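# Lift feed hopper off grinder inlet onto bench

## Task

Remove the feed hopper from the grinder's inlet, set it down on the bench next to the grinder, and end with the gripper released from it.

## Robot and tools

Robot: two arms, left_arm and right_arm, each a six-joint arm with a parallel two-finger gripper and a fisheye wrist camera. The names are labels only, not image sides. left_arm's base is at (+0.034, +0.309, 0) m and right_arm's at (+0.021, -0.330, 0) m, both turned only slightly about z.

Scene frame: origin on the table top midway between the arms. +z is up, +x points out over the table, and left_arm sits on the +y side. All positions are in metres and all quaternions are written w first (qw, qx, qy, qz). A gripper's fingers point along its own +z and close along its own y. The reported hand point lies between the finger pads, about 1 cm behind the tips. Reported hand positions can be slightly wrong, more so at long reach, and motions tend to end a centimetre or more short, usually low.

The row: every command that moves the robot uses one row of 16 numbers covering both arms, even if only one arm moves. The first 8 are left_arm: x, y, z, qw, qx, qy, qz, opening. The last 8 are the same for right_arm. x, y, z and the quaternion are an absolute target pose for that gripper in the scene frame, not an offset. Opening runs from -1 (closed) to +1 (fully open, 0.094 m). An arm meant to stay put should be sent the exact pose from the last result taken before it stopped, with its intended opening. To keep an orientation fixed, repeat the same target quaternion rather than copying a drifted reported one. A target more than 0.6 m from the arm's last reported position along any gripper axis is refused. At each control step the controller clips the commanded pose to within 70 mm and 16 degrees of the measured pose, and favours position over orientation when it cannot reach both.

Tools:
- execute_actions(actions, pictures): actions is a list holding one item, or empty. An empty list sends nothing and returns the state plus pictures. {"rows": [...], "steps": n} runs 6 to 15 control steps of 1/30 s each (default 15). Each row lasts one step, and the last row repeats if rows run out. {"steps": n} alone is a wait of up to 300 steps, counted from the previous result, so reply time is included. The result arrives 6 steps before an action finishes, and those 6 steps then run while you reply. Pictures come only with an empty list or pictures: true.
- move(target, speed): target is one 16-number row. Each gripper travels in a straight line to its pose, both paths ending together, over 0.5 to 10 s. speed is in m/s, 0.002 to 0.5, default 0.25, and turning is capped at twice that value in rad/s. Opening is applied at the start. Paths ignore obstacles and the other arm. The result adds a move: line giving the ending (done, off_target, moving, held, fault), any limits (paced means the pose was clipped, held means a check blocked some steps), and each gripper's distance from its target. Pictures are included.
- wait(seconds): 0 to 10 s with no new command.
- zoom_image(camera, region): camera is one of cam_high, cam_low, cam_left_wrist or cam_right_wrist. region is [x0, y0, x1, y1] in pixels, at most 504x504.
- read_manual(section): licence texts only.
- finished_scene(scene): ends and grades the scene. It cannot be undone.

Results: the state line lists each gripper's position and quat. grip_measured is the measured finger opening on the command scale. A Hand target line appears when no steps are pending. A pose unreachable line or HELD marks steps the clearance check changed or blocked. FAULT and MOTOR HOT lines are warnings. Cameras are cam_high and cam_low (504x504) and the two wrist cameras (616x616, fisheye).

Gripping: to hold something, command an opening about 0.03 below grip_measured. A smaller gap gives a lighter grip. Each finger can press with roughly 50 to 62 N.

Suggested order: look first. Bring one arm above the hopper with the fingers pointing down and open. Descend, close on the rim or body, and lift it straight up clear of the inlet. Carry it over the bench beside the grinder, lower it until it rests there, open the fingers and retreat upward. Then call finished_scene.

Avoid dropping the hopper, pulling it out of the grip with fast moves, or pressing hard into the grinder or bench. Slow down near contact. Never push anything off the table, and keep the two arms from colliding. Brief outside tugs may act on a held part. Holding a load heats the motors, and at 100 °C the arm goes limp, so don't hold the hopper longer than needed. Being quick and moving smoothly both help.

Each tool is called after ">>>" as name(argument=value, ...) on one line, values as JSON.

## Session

>>> execute_actions(actions=[])

Scene clock: 0.00 s of 6320.00 s.
left_arm: end_effector_position=(+0.1568, +0.0446, +0.3557) grip_measured=+1.000 end_effector_quat_wxyz=(-0.044, -0.356, +0.726, -0.587) | right_arm: end_effector_position=(+0.2552, -0.2202, +0.2377) grip_measured=+1.000 end_effector_quat_wxyz=(+0.015, +0.378, +0.926, +0.010)
Joint positions: left_arm=[-1.225  0.358  0.635 -0.592  0.117 -2.063  0.094] | right_arm=[ 0.433  0.982  0.982 -1.537  0.01   1.223  0.094]
Joint velocities: left_arm=[-0.005  0.005  0.022  0.012  0.022 -0.051  0.   ] | right_arm=[-0.015  0.015 -0.037 -0.007  0.007 -0.051  0.   ]
Hand target (left_arm): +0.156, +0.045, +0.373; -0.043, -0.351, +0.718, -0.599
Hand target (right_arm): +0.261, -0.217, +0.249; +0.025, +0.378, +0.925, +0.021
camera_calibration (this result's frames):
cam_left_wrist: T_world_to_cam=[[0.557729, -0.0716985, 0.82692, -0.376947], [-0.816636, 0.130805, 0.562134, -0.0734435], [-0.14847, -0.988812, 0.0144023, 0.181578], [0, 0, 0, 1]] pos_world=[0.177217, 0.162127, 0.350376]
cam_right_wrist: T_world_to_cam=[[-0.697235, -0.716464, -0.023318, 0.0244379], [-0.591127, 0.556252, 0.584083, 0.140523], [-0.405504, 0.421027, -0.811359, 0.515657], [0, 0, 0, 1]] pos_world=[0.309207, -0.277763, 0.336876]

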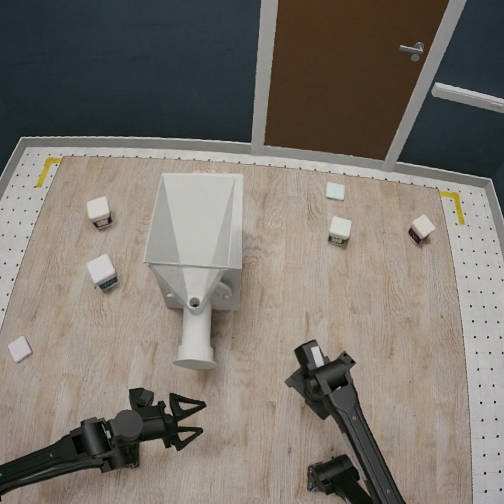

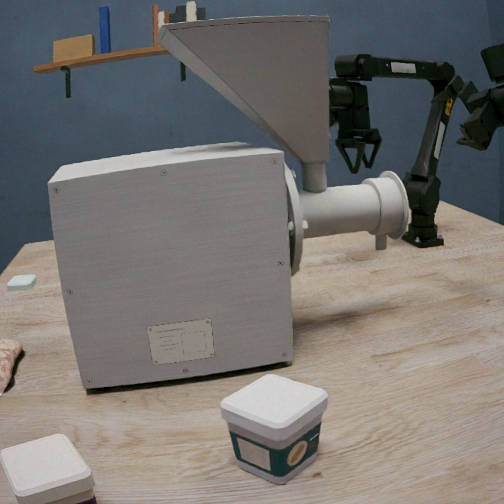

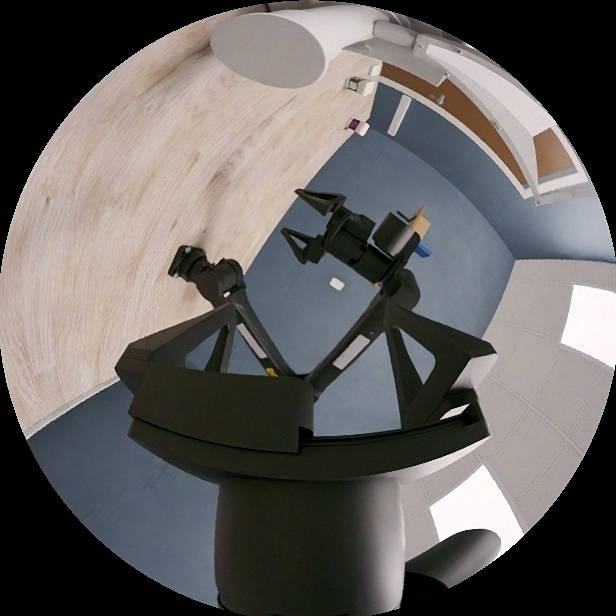

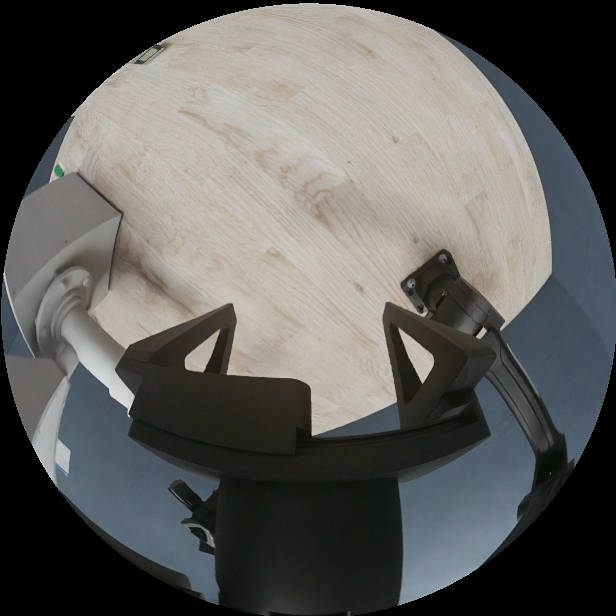

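>>> move(target=[0.2,0.25,0.5,0.446,-0.063,0.884,-0.124,0.3,0.3,-0.15,0.55,0.446,0.063,0.884,0.124,0.3], speed=0.15)

>>> move(target=[0.44,0.225,0.62,0.446,-0.063,0.884,-0.124,0.3,0.44,0.0,0.63,0.446,0.063,0.884,0.124,0.3])

Scene clock: 6.43 s of 6320.00 s.
left_arm: end_effector_position=(+0.2002, +0.2466, +0.4799) grip_measured=+0.302 end_effector_quat_wxyz=(+0.444, -0.062, +0.886, -0.120) | right_arm: end_effector_position=(+0.2943, -0.1599, +0.5239) grip_measured=+0.301 end_effector_quat_wxyz=(+0.421, +0.074, +0.897, +0.112)
Joint positions: left_arm=[-1.052  0.475  1.242 -1.512 -0.555 -0.785  0.061] | right_arm=[ 0.794  0.885  1.486 -1.376  0.48   0.768  0.061]
Joint velocities: left_arm=[ 0.024  0.015  0.012 -0.012 -0.037  0.007  0.   ] | right_arm=[ 0.005  0.005 -0.007 -0.002  0.007  0.007 -0.   ]
Hand target (left_arm): +0.198, +0.252, +0.500; +0.453, -0.064, +0.880, -0.126
Hand target (right_arm): +0.292, -0.158, +0.553; +0.441, +0.070, +0.884, +0.135
Off the commanded pose (left_arm): 0.020 m, 1 deg.
Off the commanded pose (right_arm): 0.028 m, 4 deg.
Kept back: nothing.
move: off_target (left_arm, right_arm)
camera_calibration (this result's frames):
cam_left_wrist: T_world_to_cam=[[-0.00155756, -0.968215, 0.250116, 0.120423], [-0.950783, -0.0760659, -0.300377, 0.357601], [0.309855, -0.238273, -0.920443, 0.557757], [0, 0, 0, 1]] pos_world=[0.167364, 0.276695, 0.590679]
cam_right_wrist: T_world_to_cam=[[-0.0409122, -0.965506, -0.257145, -0.00887639], [-0.971281, 0.0988046, -0.216451, 0.421008], [0.234391, 0.240905, -0.94182, 0.589497], [0, 0, 0, 1]] pos_world=[0.270381, -0.19218, 0.644045]

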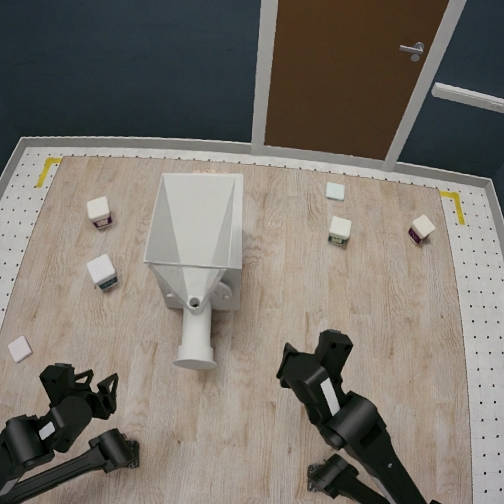

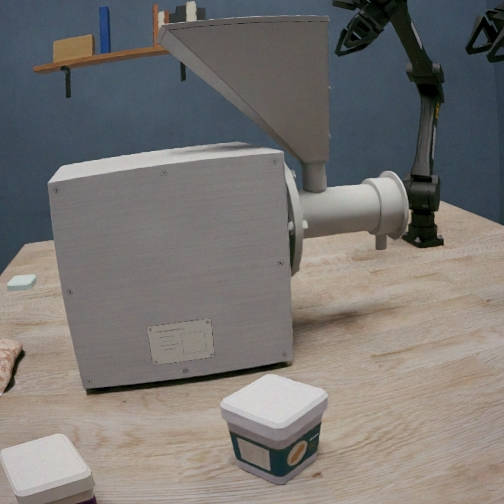

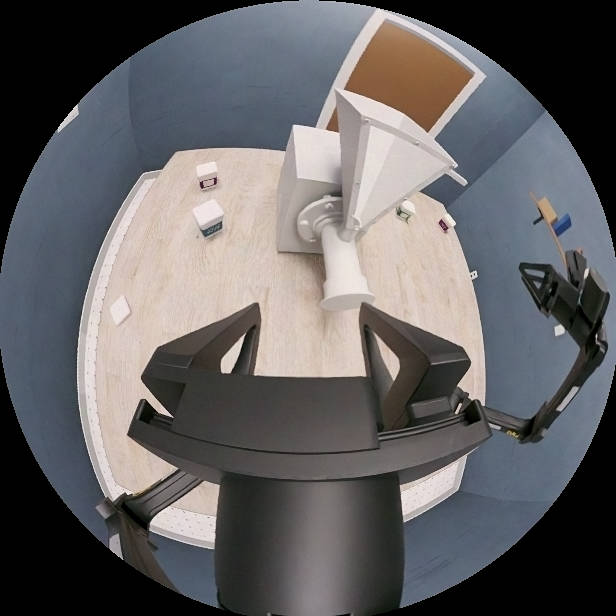

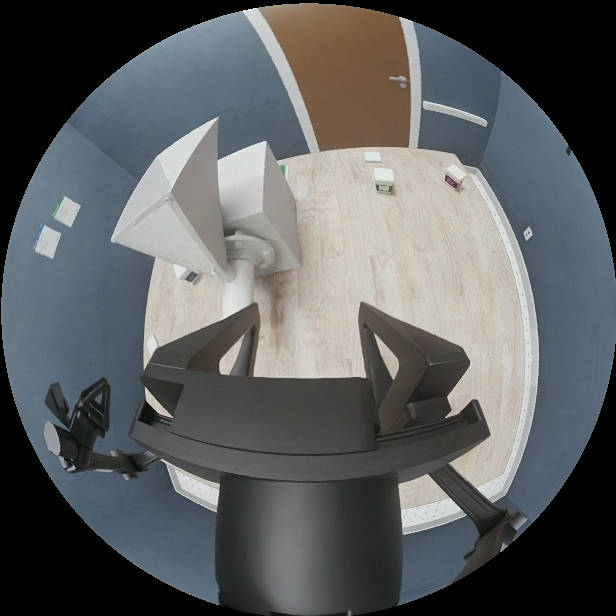

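Scene clock: 8.33 s of 6320.00 s.
left_arm: end_effector_position=(+0.4428, +0.2170, +0.5964) grip_measured=+0.302 end_effector_quat_wxyz=(+0.427, -0.065, +0.894, -0.122) | right_arm: end_effector_position=(+0.4480, -0.0018, +0.6070) grip_measured=+0.301 end_effector_quat_wxyz=(+0.431, +0.068, +0.893, +0.108)
Joint positions: left_arm=[-0.388  1.146  1.832 -1.337 -0.02  -0.365  0.061] | right_arm=[ 0.794  1.547  2.265 -1.476  0.493  0.744  0.061]
Joint velocities: left_arm=[-0.005  0.005 -0.012 -0.002  0.007 -0.037 -0.   ] | right_arm=[ 0.005 -0.005 -0.002 -0.007 -0.007  0.007  0.001]
Hand target (left_arm): +0.436, +0.222, +0.620; +0.445, -0.064, +0.885, -0.123
Hand target (right_arm): +0.438, -0.004, +0.632; +0.446, +0.064, +0.884, +0.125
Off the commanded pose (left_arm): 0.025 m, 2 deg.
Off the commanded pose (right_arm): 0.024 m, 3 deg.
Kept back: nothing.
move: off_target (left_arm, right_arm)
camera_calibration (this result's frames):
cam_left_wrist: T_world_to_cam=[[0.00715201, -0.966605, 0.25617, 0.0552229], [-0.961608, -0.0769279, -0.263425, 0.603911], [0.274335, -0.244451, -0.930045, 0.605506], [0, 0, 0, 1]] pos_world=[0.41422, 0.247853, 0.708087]
cam_right_wrist: T_world_to_cam=[[-0.0300072, -0.968923, -0.245536, 0.15945], [-0.966873, 0.0904335, -0.238703, 0.584237], [0.253489, 0.230239, -0.939539, 0.583665], [0, 0, 0, 1]] pos_world=[0.421715, -0.0327223, 0.726985]

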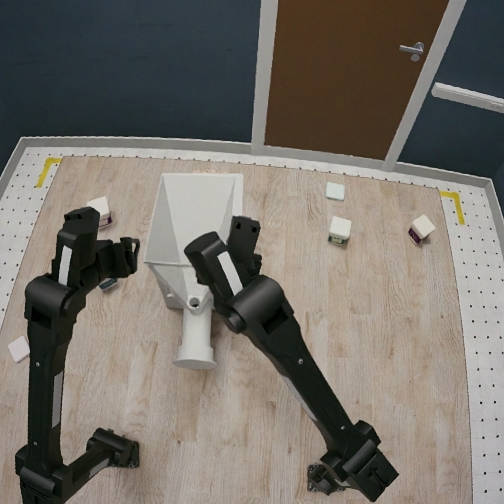

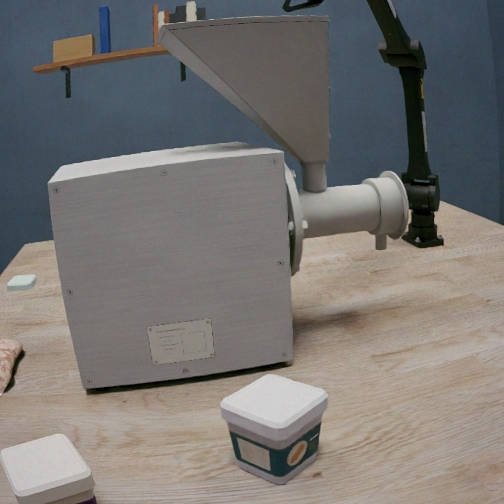

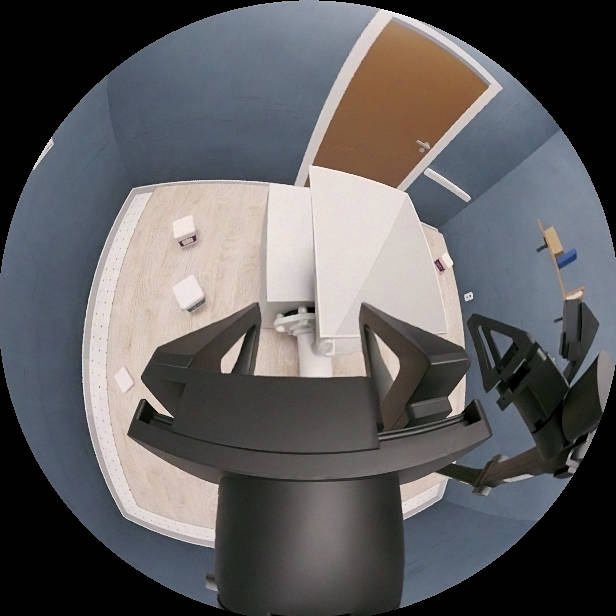

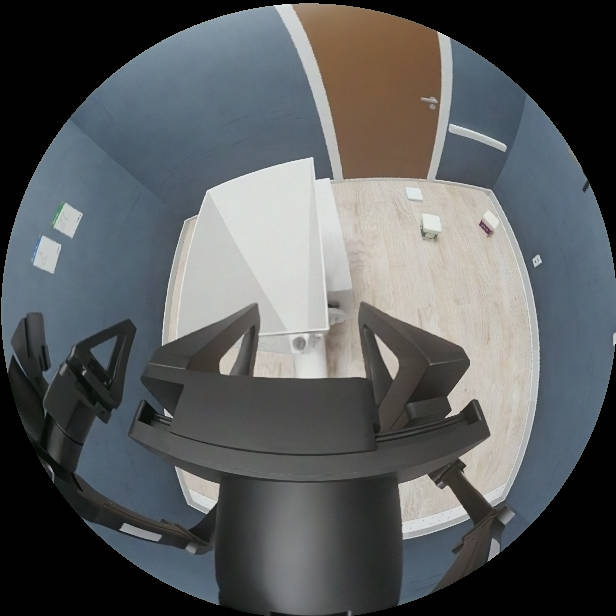

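>>> move(target=[0.50,0.20,0.585,0.446,-0.063,0.884,-0.124,0.3,0.50,-0.005,0.585,0.446,0.063,0.884,0.124,0.3], speed=0.1)

>>> move(target=[0.535,0.19,0.545,0.446,-0.063,0.884,-0.124,0.3,0.535,0.005,0.545,0.446,0.063,0.884,0.124,0.3], speed=0.06)

Scene clock: 9.77 s of 6320.00 s.
left_arm: end_effector_position=(+0.4930, +0.2070, +0.5830) grip_measured=+0.302 end_effector_quat_wxyz=(+0.438, -0.067, +0.888, -0.120) | right_arm: end_effector_position=(+0.4940, -0.0042, +0.5872) grip_measured=+0.301 end_effector_quat_wxyz=(+0.443, +0.066, +0.885, +0.124)
Joint positions: left_arm=[-0.388  1.225  1.832 -1.235 -0.032 -0.365  0.061] | right_arm=[ 0.714  1.547  2.169 -1.307  0.425  0.673  0.061]
Joint velocities: left_arm=[-0.005 -0.015 -0.022 -0.017 -0.081 -0.022  0.001] | right_arm=[ 0.005 -0.005 -0.012  0.012 -0.051 -0.051 -0.001]
Hand target (left_arm): +0.500, +0.200, +0.585; +0.446, -0.063, +0.884, -0.124
Hand target (right_arm): +0.500, -0.005, +0.586; +0.446, +0.063, +0.884, +0.123
Off the commanded pose (left_arm): 0.010 m, 1 deg.
Off the commanded pose (right_arm): 0.006 m, 0 deg.
Kept back: nothing.
move: done
camera_calibration (this result's frames):
cam_left_wrist: T_world_to_cam=[[0.00957913, -0.966978, 0.254679, 0.0483618], [-0.954438, -0.0848076, -0.286103, 0.659206], [0.298254, -0.240335, -0.923734, 0.560555], [0, 0, 0, 1]] pos_world=[0.461521, 0.237391, 0.694088]
cam_right_wrist: T_world_to_cam=[[-0.00912, -0.962372, -0.271583, 0.158665], [-0.959975, 0.0844591, -0.267049, 0.637409], [0.279938, 0.258278, -0.924623, 0.53222], [0, 0, 0, 1]] pos_world=[0.464355, -0.038601, 0.705413]

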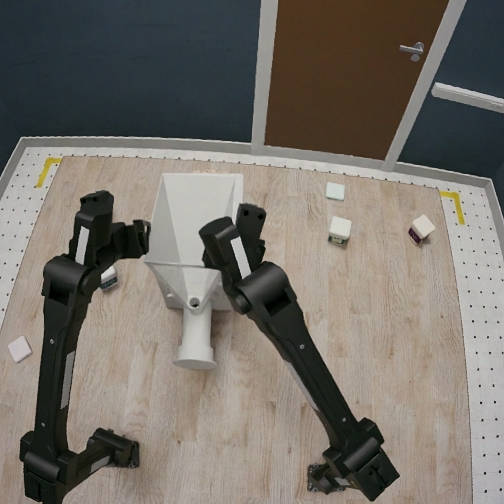

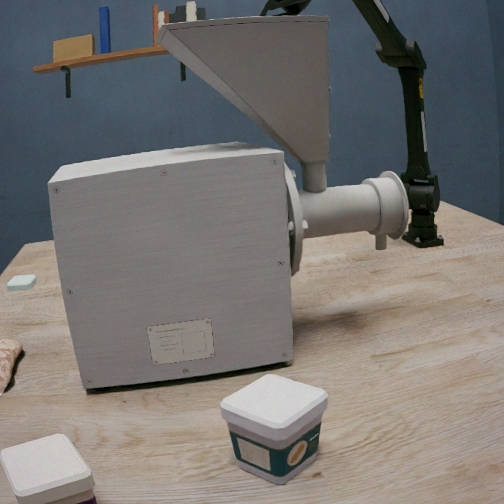

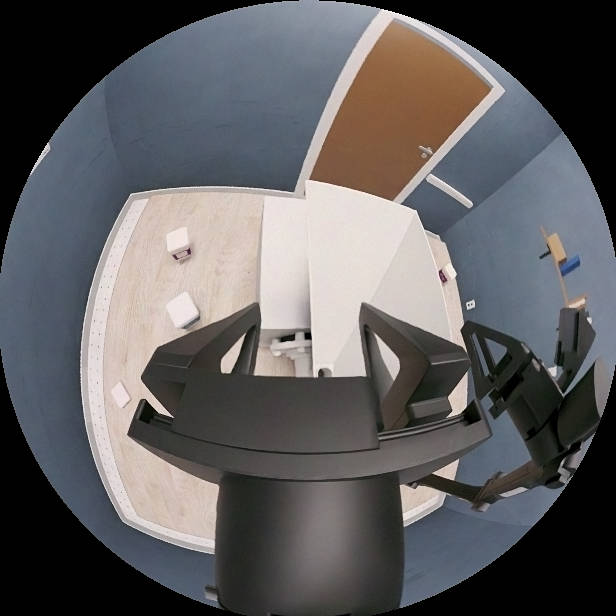

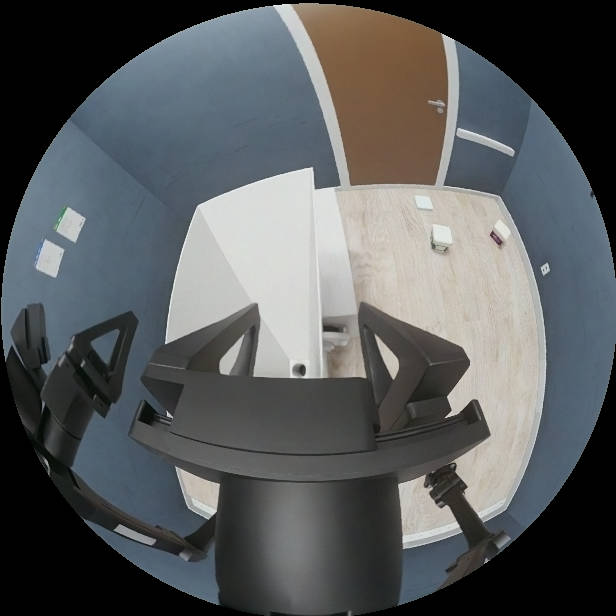

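Scene clock: 11.17 s of 6320.00 s.
left_arm: end_effector_position=(+0.5240, +0.1981, +0.5558) grip_measured=+0.302 end_effector_quat_wxyz=(+0.449, -0.066, +0.883, -0.123) | right_arm: end_effector_position=(+0.5283, +0.0082, +0.5474) grip_measured=+0.301 end_effector_quat_wxyz=(+0.443, +0.064, +0.886, +0.125)
Joint positions: left_arm=[-0.393  1.246  1.75  -1.108 -0.035 -0.365  0.061] | right_arm=[ 0.685  1.57   2.072 -1.177  0.399  0.65   0.061]
Joint velocities: left_arm=[-0.005  0.005 -0.002 -0.007  0.051  0.037 -0.   ] | right_arm=[ 0.005 -0.024  0.007  0.017 -0.022  0.022 -0.002]
Hand target (left_arm): +0.535, +0.190, +0.545; +0.446, -0.063, +0.884, -0.124
Hand target (right_arm): +0.536, +0.006, +0.546; +0.446, +0.063, +0.884, +0.123
Off the commanded pose (left_arm): 0.017 m, 0 deg.
Off the commanded pose (right_arm): 0.008 m, 0 deg.
Kept back: nothing.
move: off_target (left_arm)
camera_calibration (this result's frames):
cam_left_wrist: T_world_to_cam=[[0.00172902, -0.965986, 0.25859, 0.0481555], [-0.947395, -0.0843473, -0.308752, 0.689022], [0.320062, -0.244453, -0.915316, 0.508726], [0, 0, 0, 1]] pos_world=[0.489869, 0.228994, 0.665929]
cam_right_wrist: T_world_to_cam=[[-0.00495648, -0.96215, -0.272474, 0.158405], [-0.960363, 0.0805225, -0.266868, 0.658802], [0.278708, 0.260351, -0.924413, 0.483191], [0, 0, 0, 1]] pos_world=[0.498805, -0.0264384, 0.665643]

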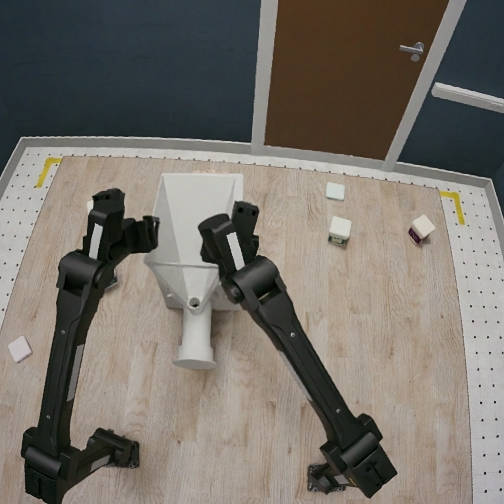

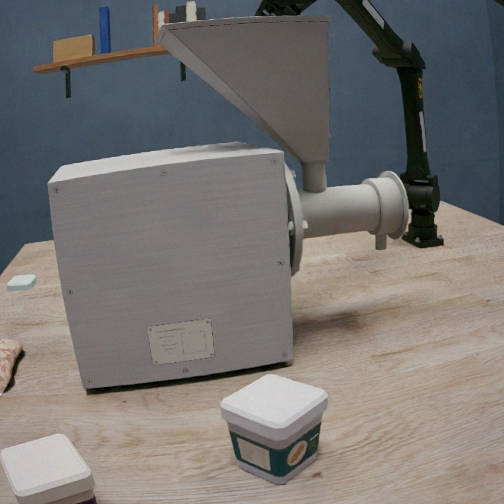

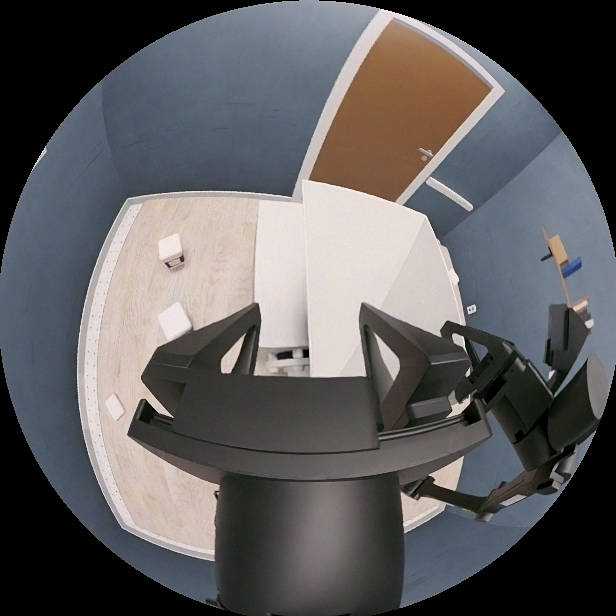

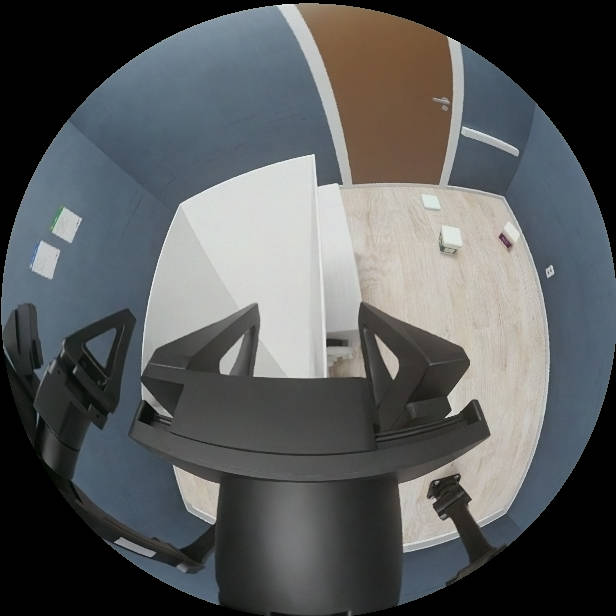

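>>> move(target=[0.54,0.19,0.505,0.446,-0.063,0.884,-0.124,0.3,0.545,0.0,0.51,0.446,0.063,0.884,0.124,0.3], speed=0.05)

>>> move(target=[0.54,0.19,0.505,0.446,-0.063,0.884,-0.124,-1,0.545,0.0,0.51,0.446,0.063,0.884,0.124,-1], speed=0.05)

Scene clock: 12.77 s of 6320.00 s.
left_arm: end_effector_position=(+0.5387, +0.1945, +0.5169) grip_measured=+0.302 end_effector_quat_wxyz=(+0.450, -0.066, +0.882, -0.123) | right_arm: end_effector_position=(+0.5328, +0.0037, +0.5371) grip_measured=+0.301 end_effector_quat_wxyz=(+0.459, +0.068, +0.874, +0.144)
Joint positions: left_arm=[-0.393  1.235  1.626 -0.991 -0.034 -0.365  0.061] | right_arm=[ 0.67   1.519  1.951 -1.05   0.381  0.641  0.061]
Joint velocities: left_arm=[-0.024 -0.005 -0.022 -0.002  0.081 -0.007  0.001] | right_arm=[-0.015 -0.015  0.007 -0.012  0.007 -0.051  0.   ]
Hand target (left_arm): +0.540, +0.190, +0.505; +0.446, -0.063, +0.884, -0.124
Hand target (right_arm): +0.545, +0.000, +0.511; +0.446, +0.063, +0.884, +0.124
Off the commanded pose (left_arm): 0.013 m, 1 deg.
Off the commanded pose (right_arm): 0.030 m, 3 deg.
Kept back: nothing.
move: off_target (left_arm, right_arm)
camera_calibration (this result's frames):
cam_left_wrist: T_world_to_cam=[[0.000700534, -0.965622, 0.259951, 0.0544912], [-0.946286, -0.0846901, -0.312042, 0.691859], [0.32333, -0.245769, -0.913813, 0.465283], [0, 0, 0, 1]] pos_world=[0.504219, 0.225564, 0.626906]
cam_right_wrist: T_world_to_cam=[[0.0105191, -0.951098, -0.308711, 0.162486], [-0.949226, 0.0875779, -0.30216, 0.673694], [0.31442, 0.296215, -0.901885, 0.442289], [0, 0, 0, 1]] pos_world=[0.498714, -0.0354726, 0.652618]

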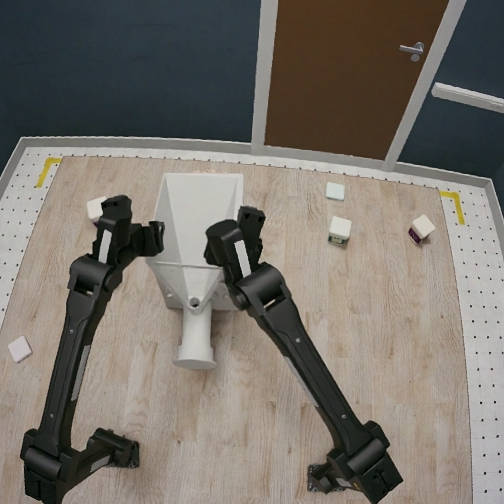

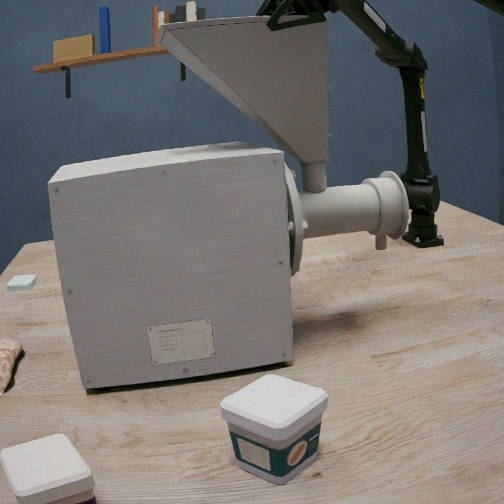

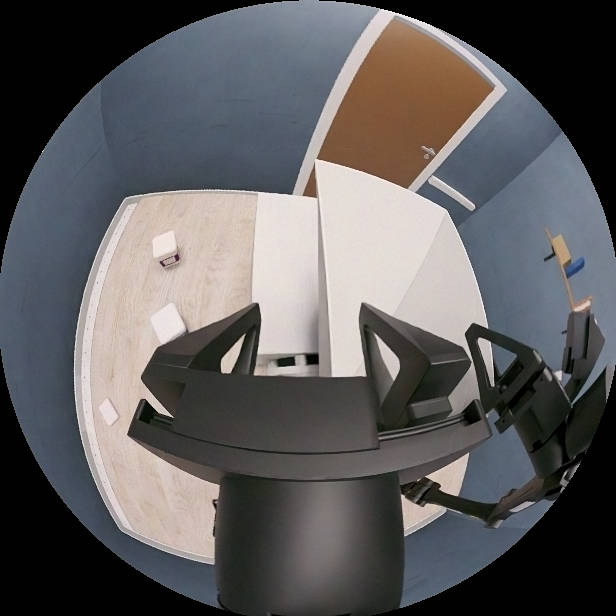

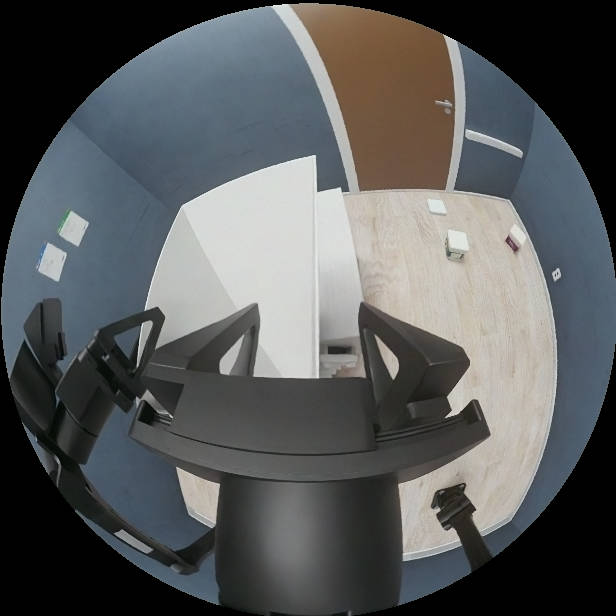

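Scene clock: 13.60 s of 6320.00 s.
left_arm: end_effector_position=(+0.5390, +0.1919, +0.5173) grip_measured=-0.963 end_effector_quat_wxyz=(+0.449, -0.083, +0.879, -0.136) | right_arm: end_effector_position=(+0.5306, +0.0072, +0.5388) grip_measured=-0.981 end_effector_quat_wxyz=(+0.460, +0.064, +0.873, +0.150)
Joint positions: left_arm=[-0.397  1.235  1.624 -0.985 -0.032 -0.41   0.002] | right_arm=[ 0.675  1.516  1.948 -1.041  0.375  0.638  0.001]
Joint velocities: left_arm=[-0.015 -0.005  0.012  0.002  0.037 -0.037 -0.001] | right_arm=[ 0.005 -0.024 -0.022  0.002  0.037 -0.007 -0.   ]
Hand target (left_arm): +0.540, +0.190, +0.505; +0.446, -0.063, +0.884, -0.124
Hand target (right_arm): +0.545, +0.000, +0.511; +0.446, +0.063, +0.884, +0.124
Off the commanded pose (left_arm): 0.012 m, 3 deg.
Off the commanded pose (right_arm): 0.033 m, 4 deg.
Kept back: nothing.
move: off_target (left_arm, right_arm)
camera_calibration (this result's frames):
cam_left_wrist: T_world_to_cam=[[0.0203276, -0.95466, 0.297002, 0.0199941], [-0.945276, -0.115107, -0.305292, 0.693817], [0.325637, -0.274543, -0.904757, 0.464489], [0, 0, 0, 1]] pos_world=[0.504187, 0.226473, 0.626129]
cam_right_wrist: T_world_to_cam=[[0.023169, -0.948953, -0.314564, 0.16273], [-0.94869, 0.078384, -0.306338, 0.673856], [0.315357, 0.305522, -0.898447, 0.441117], [0, 0, 0, 1]] pos_world=[0.496401, -0.0331675, 0.653937]

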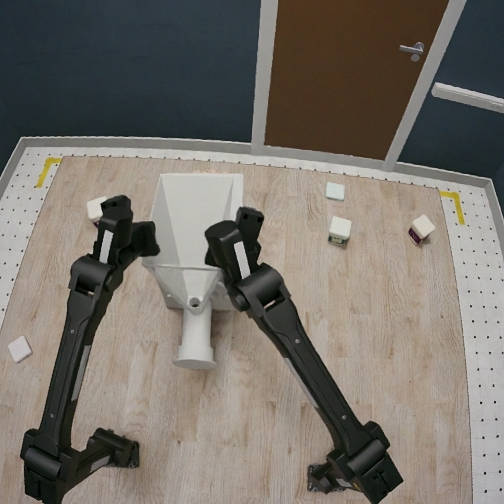

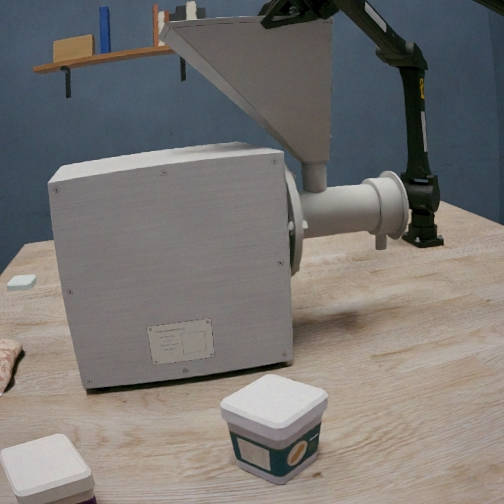

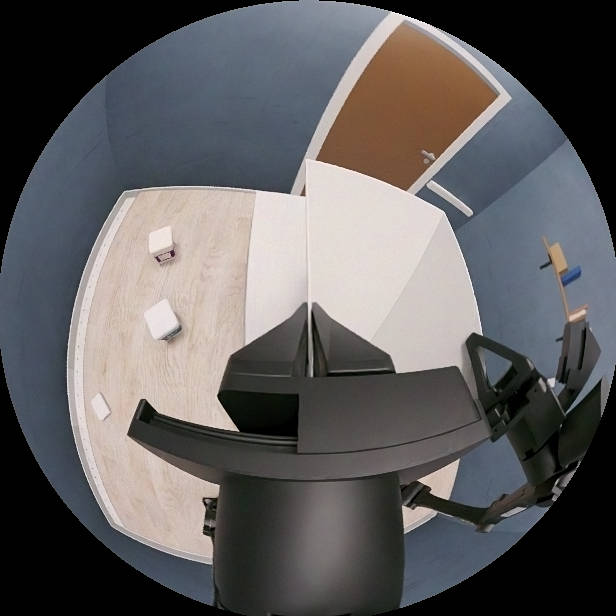

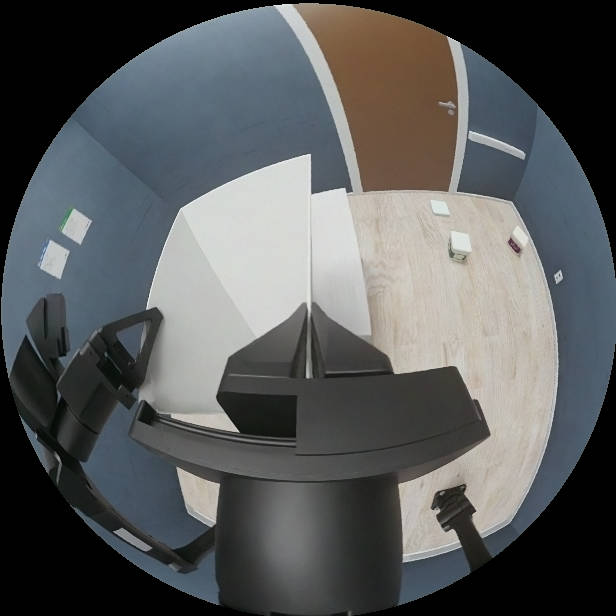

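>>> move(target=[0.54,0.195,0.53,0.446,-0.063,0.884,-0.124,0.2,0.53,0.002,0.555,0.446,0.063,0.884,0.124,0.2], speed=0.08)

>>> move(target=[0.545,0.195,0.50,0.34,-0.06,0.93,-0.13,0.2,0.545,0.004,0.515,0.34,0.06,0.93,0.13,0.2], speed=0.06)

>>> move(target=[0.545,0.195,0.50,0.34,-0.06,0.93,-0.13,-1,0.545,0.004,0.515,0.34,0.06,0.93,0.13,-1])

Scene clock: 14.67 s of 6320.00 s.
left_arm: end_effector_position=(+0.5362, +0.1942, +0.5161) grip_measured=+0.197 end_effector_quat_wxyz=(+0.444, -0.069, +0.885, -0.125) | right_arm: end_effector_position=(+0.5269, +0.0005, +0.5328) grip_measured=+0.198 end_effector_quat_wxyz=(+0.434, +0.060, +0.891, +0.115)
Joint positions: left_arm=[-0.393  1.235  1.63  -1.007 -0.03  -0.374  0.056] | right_arm=[ 0.675  1.55   2.019 -1.171  0.393  0.638  0.056]
Joint velocities: left_arm=[-0.005  0.005 -0.002 -0.012 -0.007 -0.037  0.001] | right_arm=[-0.005 -0.015  0.017 -0.007 -0.007 -0.066  0.   ]
Hand target (left_arm): +0.540, +0.195, +0.530; +0.447, -0.063, +0.884, -0.124
Hand target (right_arm): +0.529, +0.001, +0.554; +0.447, +0.063, +0.884, +0.124
Off the commanded pose (left_arm): 0.014 m, 1 deg.
Off the commanded pose (right_arm): 0.022 m, 2 deg.
Kept back: nothing.
move: off_target (left_arm, right_arm)
camera_calibration (this result's frames):
cam_left_wrist: T_world_to_cam=[[0.00546496, -0.963891, 0.26624, 0.0482489], [-0.950406, -0.0877999, -0.298361, 0.68494], [0.310964, -0.251405, -0.916568, 0.474368], [0, 0, 0, 1]] pos_world=[0.503196, 0.225903, 0.626305]
cam_right_wrist: T_world_to_cam=[[-0.00897049, -0.968277, -0.24972, 0.136949], [-0.965806, 0.0730995, -0.248746, 0.647408], [0.259109, 0.23895, -0.935823, 0.488466], [0, 0, 0, 1]] pos_world=[0.499934, -0.0314398, 0.652357]

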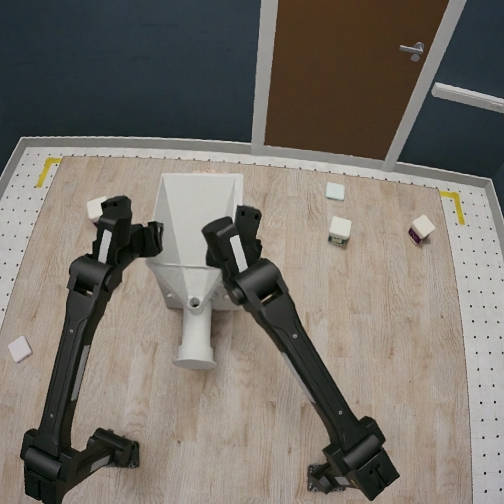

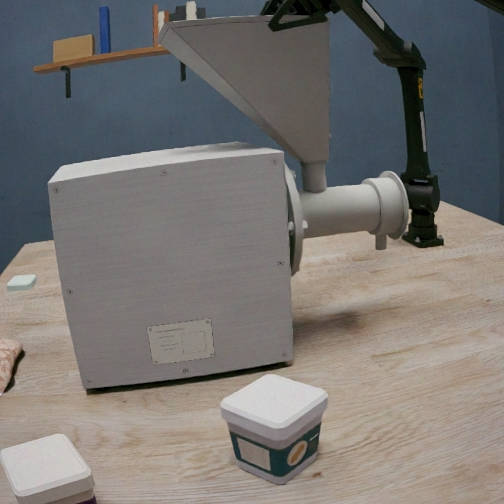

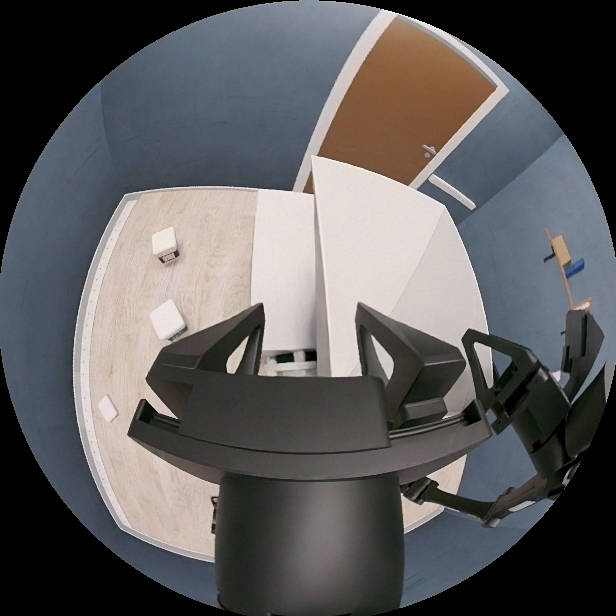

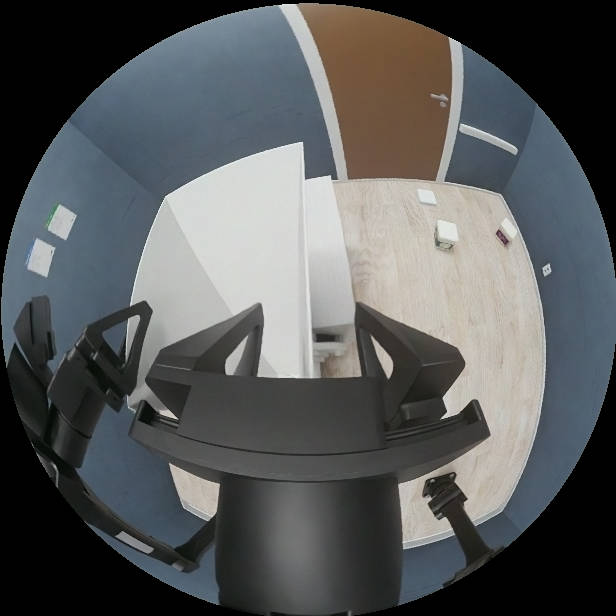

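Scene clock: 16.83 s of 6320.00 s.
left_arm: end_effector_position=(+0.5315, +0.1928, +0.5003) grip_measured=+0.198 end_effector_quat_wxyz=(+0.347, -0.061, +0.926, -0.133) | right_arm: end_effector_position=(+0.5314, +0.0049, +0.5180) grip_measured=+0.199 end_effector_quat_wxyz=(+0.344, +0.047, +0.929, +0.129)
Joint positions: left_arm=[-0.366  1.328  1.771 -1.255  0.064 -0.365  0.056] | right_arm=[ 0.631  1.656  2.197 -1.388  0.228  0.66   0.056]
Joint velocities: left_arm=[-0.005 -0.005 -0.012  0.002  0.037 -0.037 -0.001] | right_arm=[-0.005  0.005  0.017  0.007  0.022  0.037 -0.   ]
Hand target (left_arm): +0.544, +0.195, +0.500; +0.340, -0.060, +0.930, -0.128
Hand target (right_arm): +0.545, +0.004, +0.514; +0.341, +0.059, +0.929, +0.128
Off the commanded pose (left_arm): 0.014 m, 1 deg.
Off the commanded pose (right_arm): 0.014 m, 2 deg.
Kept back: nothing.
move: off_target (left_arm, right_arm)
camera_calibration (this result's frames):
cam_left_wrist: T_world_to_cam=[[0.0122904, -0.96176, 0.273616, 0.0433574], [-0.994454, -0.040342, -0.0971325, 0.589216], [0.104456, -0.270905, -0.956922, 0.594775], [0, 0, 0, 1]] pos_world=[0.523287, 0.226597, 0.614522]
cam_right_wrist: T_world_to_cam=[[0.000386637, -0.963975, -0.265991, 0.141019], [-0.997939, 0.016695, -0.0619548, 0.568328], [0.0641637, 0.265467, -0.961982, 0.589464], [0, 0, 0, 1]] pos_world=[0.52928, -0.0300328, 0.639774]

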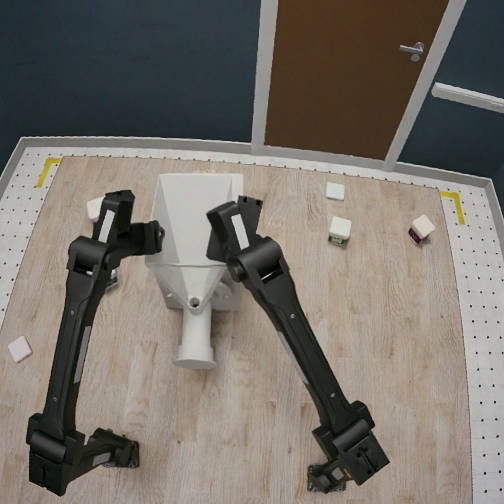

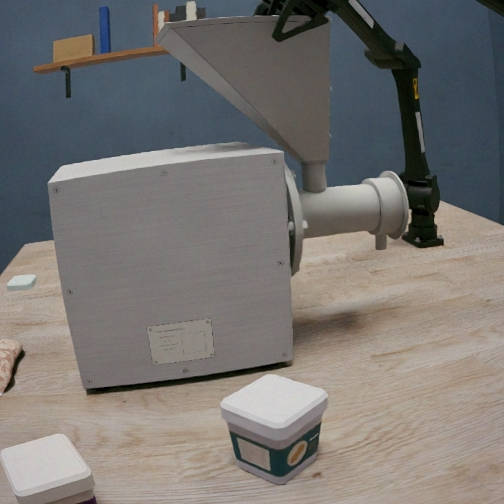

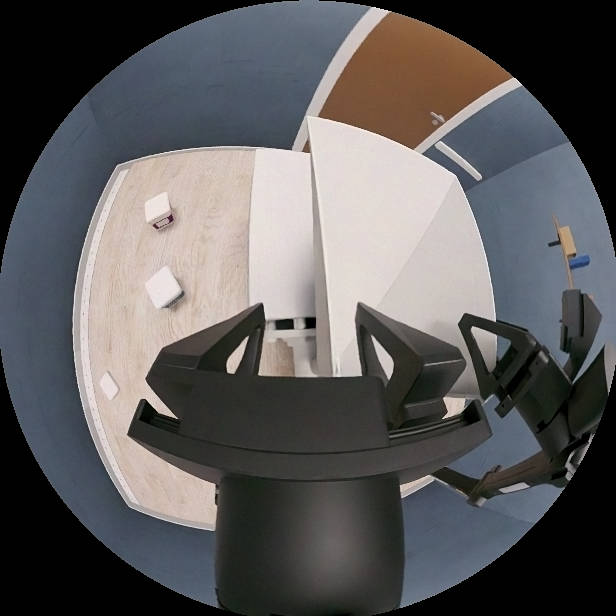

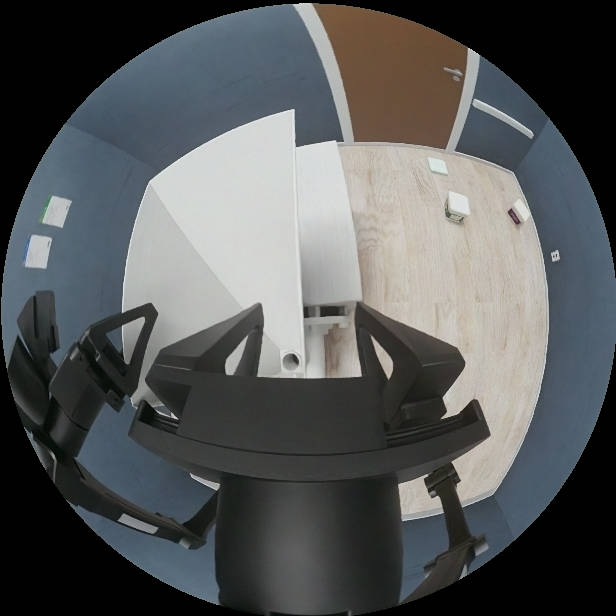

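Scene clock: 17.53 s of 6320.00 s.
left_arm: end_effector_position=(+0.5334, +0.1874, +0.5014) grip_measured=-0.973 end_effector_quat_wxyz=(+0.345, -0.072, +0.924, -0.146) | right_arm: end_effector_position=(+0.5276, +0.0135, +0.5206) grip_measured=-0.987 end_effector_quat_wxyz=(+0.343, +0.046, +0.927, +0.144)
Joint positions: left_arm=[-0.372  1.333  1.776 -1.248  0.076 -0.4    0.001] | right_arm=[ 0.642  1.654  2.197 -1.376  0.212  0.673  0.001]
Joint velocities: left_arm=[-0.005 -0.015  0.002 -0.002 -0.022 -0.11  -0.   ] | right_arm=[ 0.005  0.005 -0.007 -0.002  0.022 -0.022  0.   ]
Hand target (left_arm): +0.545, +0.195, +0.500; +0.341, -0.060, +0.929, -0.130
Hand target (right_arm): +0.544, +0.004, +0.515; +0.340, +0.060, +0.929, +0.130
Off the commanded pose (left_arm): 0.014 m, 2 deg.
Off the commanded pose (right_arm): 0.021 m, 2 deg.
Kept back: nothing.
move: off_target (left_arm, right_arm)
camera_calibration (this result's frames):
cam_left_wrist: T_world_to_cam=[[0.0238965, -0.952043, 0.305028, 0.0141337], [-0.994192, -0.0546567, -0.0927057, 0.591352], [0.104932, -0.301041, -0.94782, 0.59497], [0, 0, 0, 1]] pos_world=[0.525149, 0.224888, 0.614435]
cam_right_wrist: T_world_to_cam=[[0.0123871, -0.956657, -0.290953, 0.156611], [-0.998022, 0.0061085, -0.0625749, 0.565034], [0.06164, 0.291152, -0.954689, 0.587083], [0, 0, 0, 1]] pos_world=[0.525788, -0.0245591, 0.641405]

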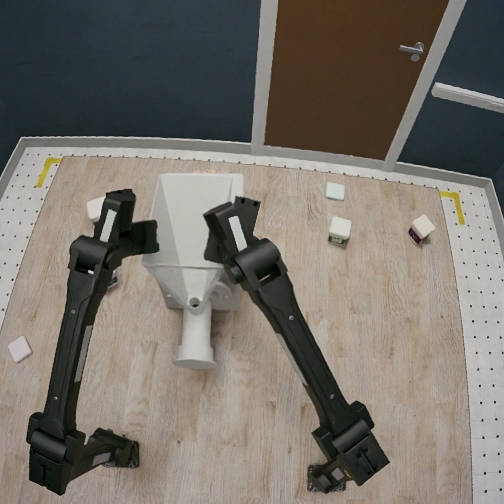

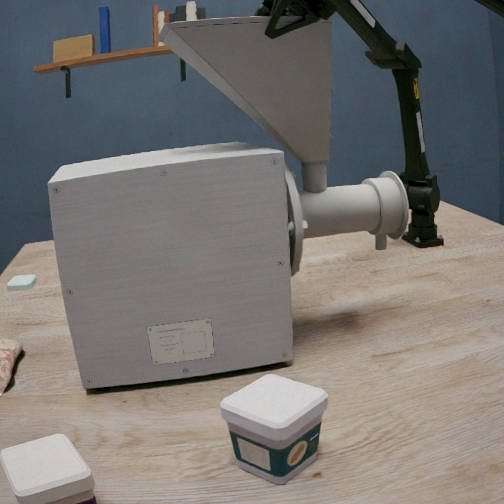

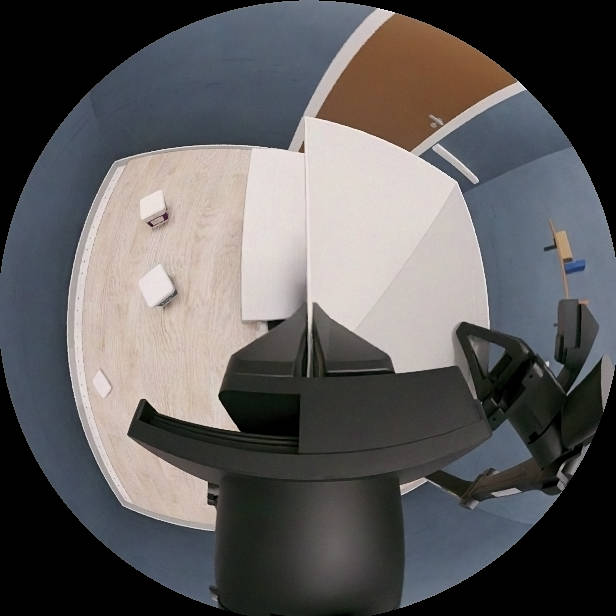

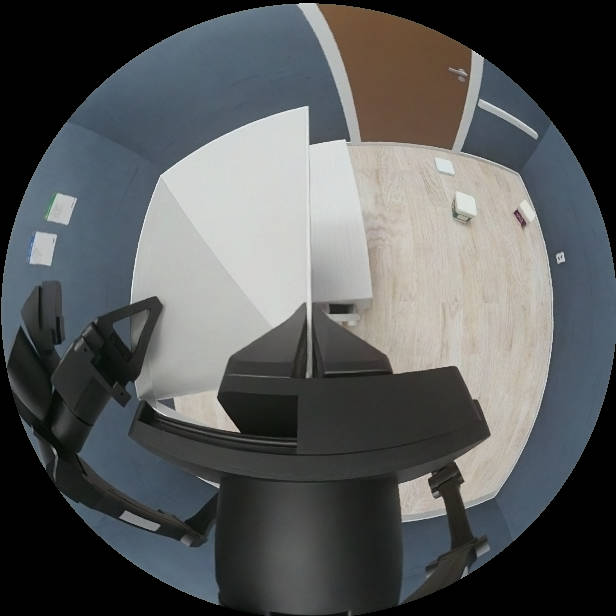

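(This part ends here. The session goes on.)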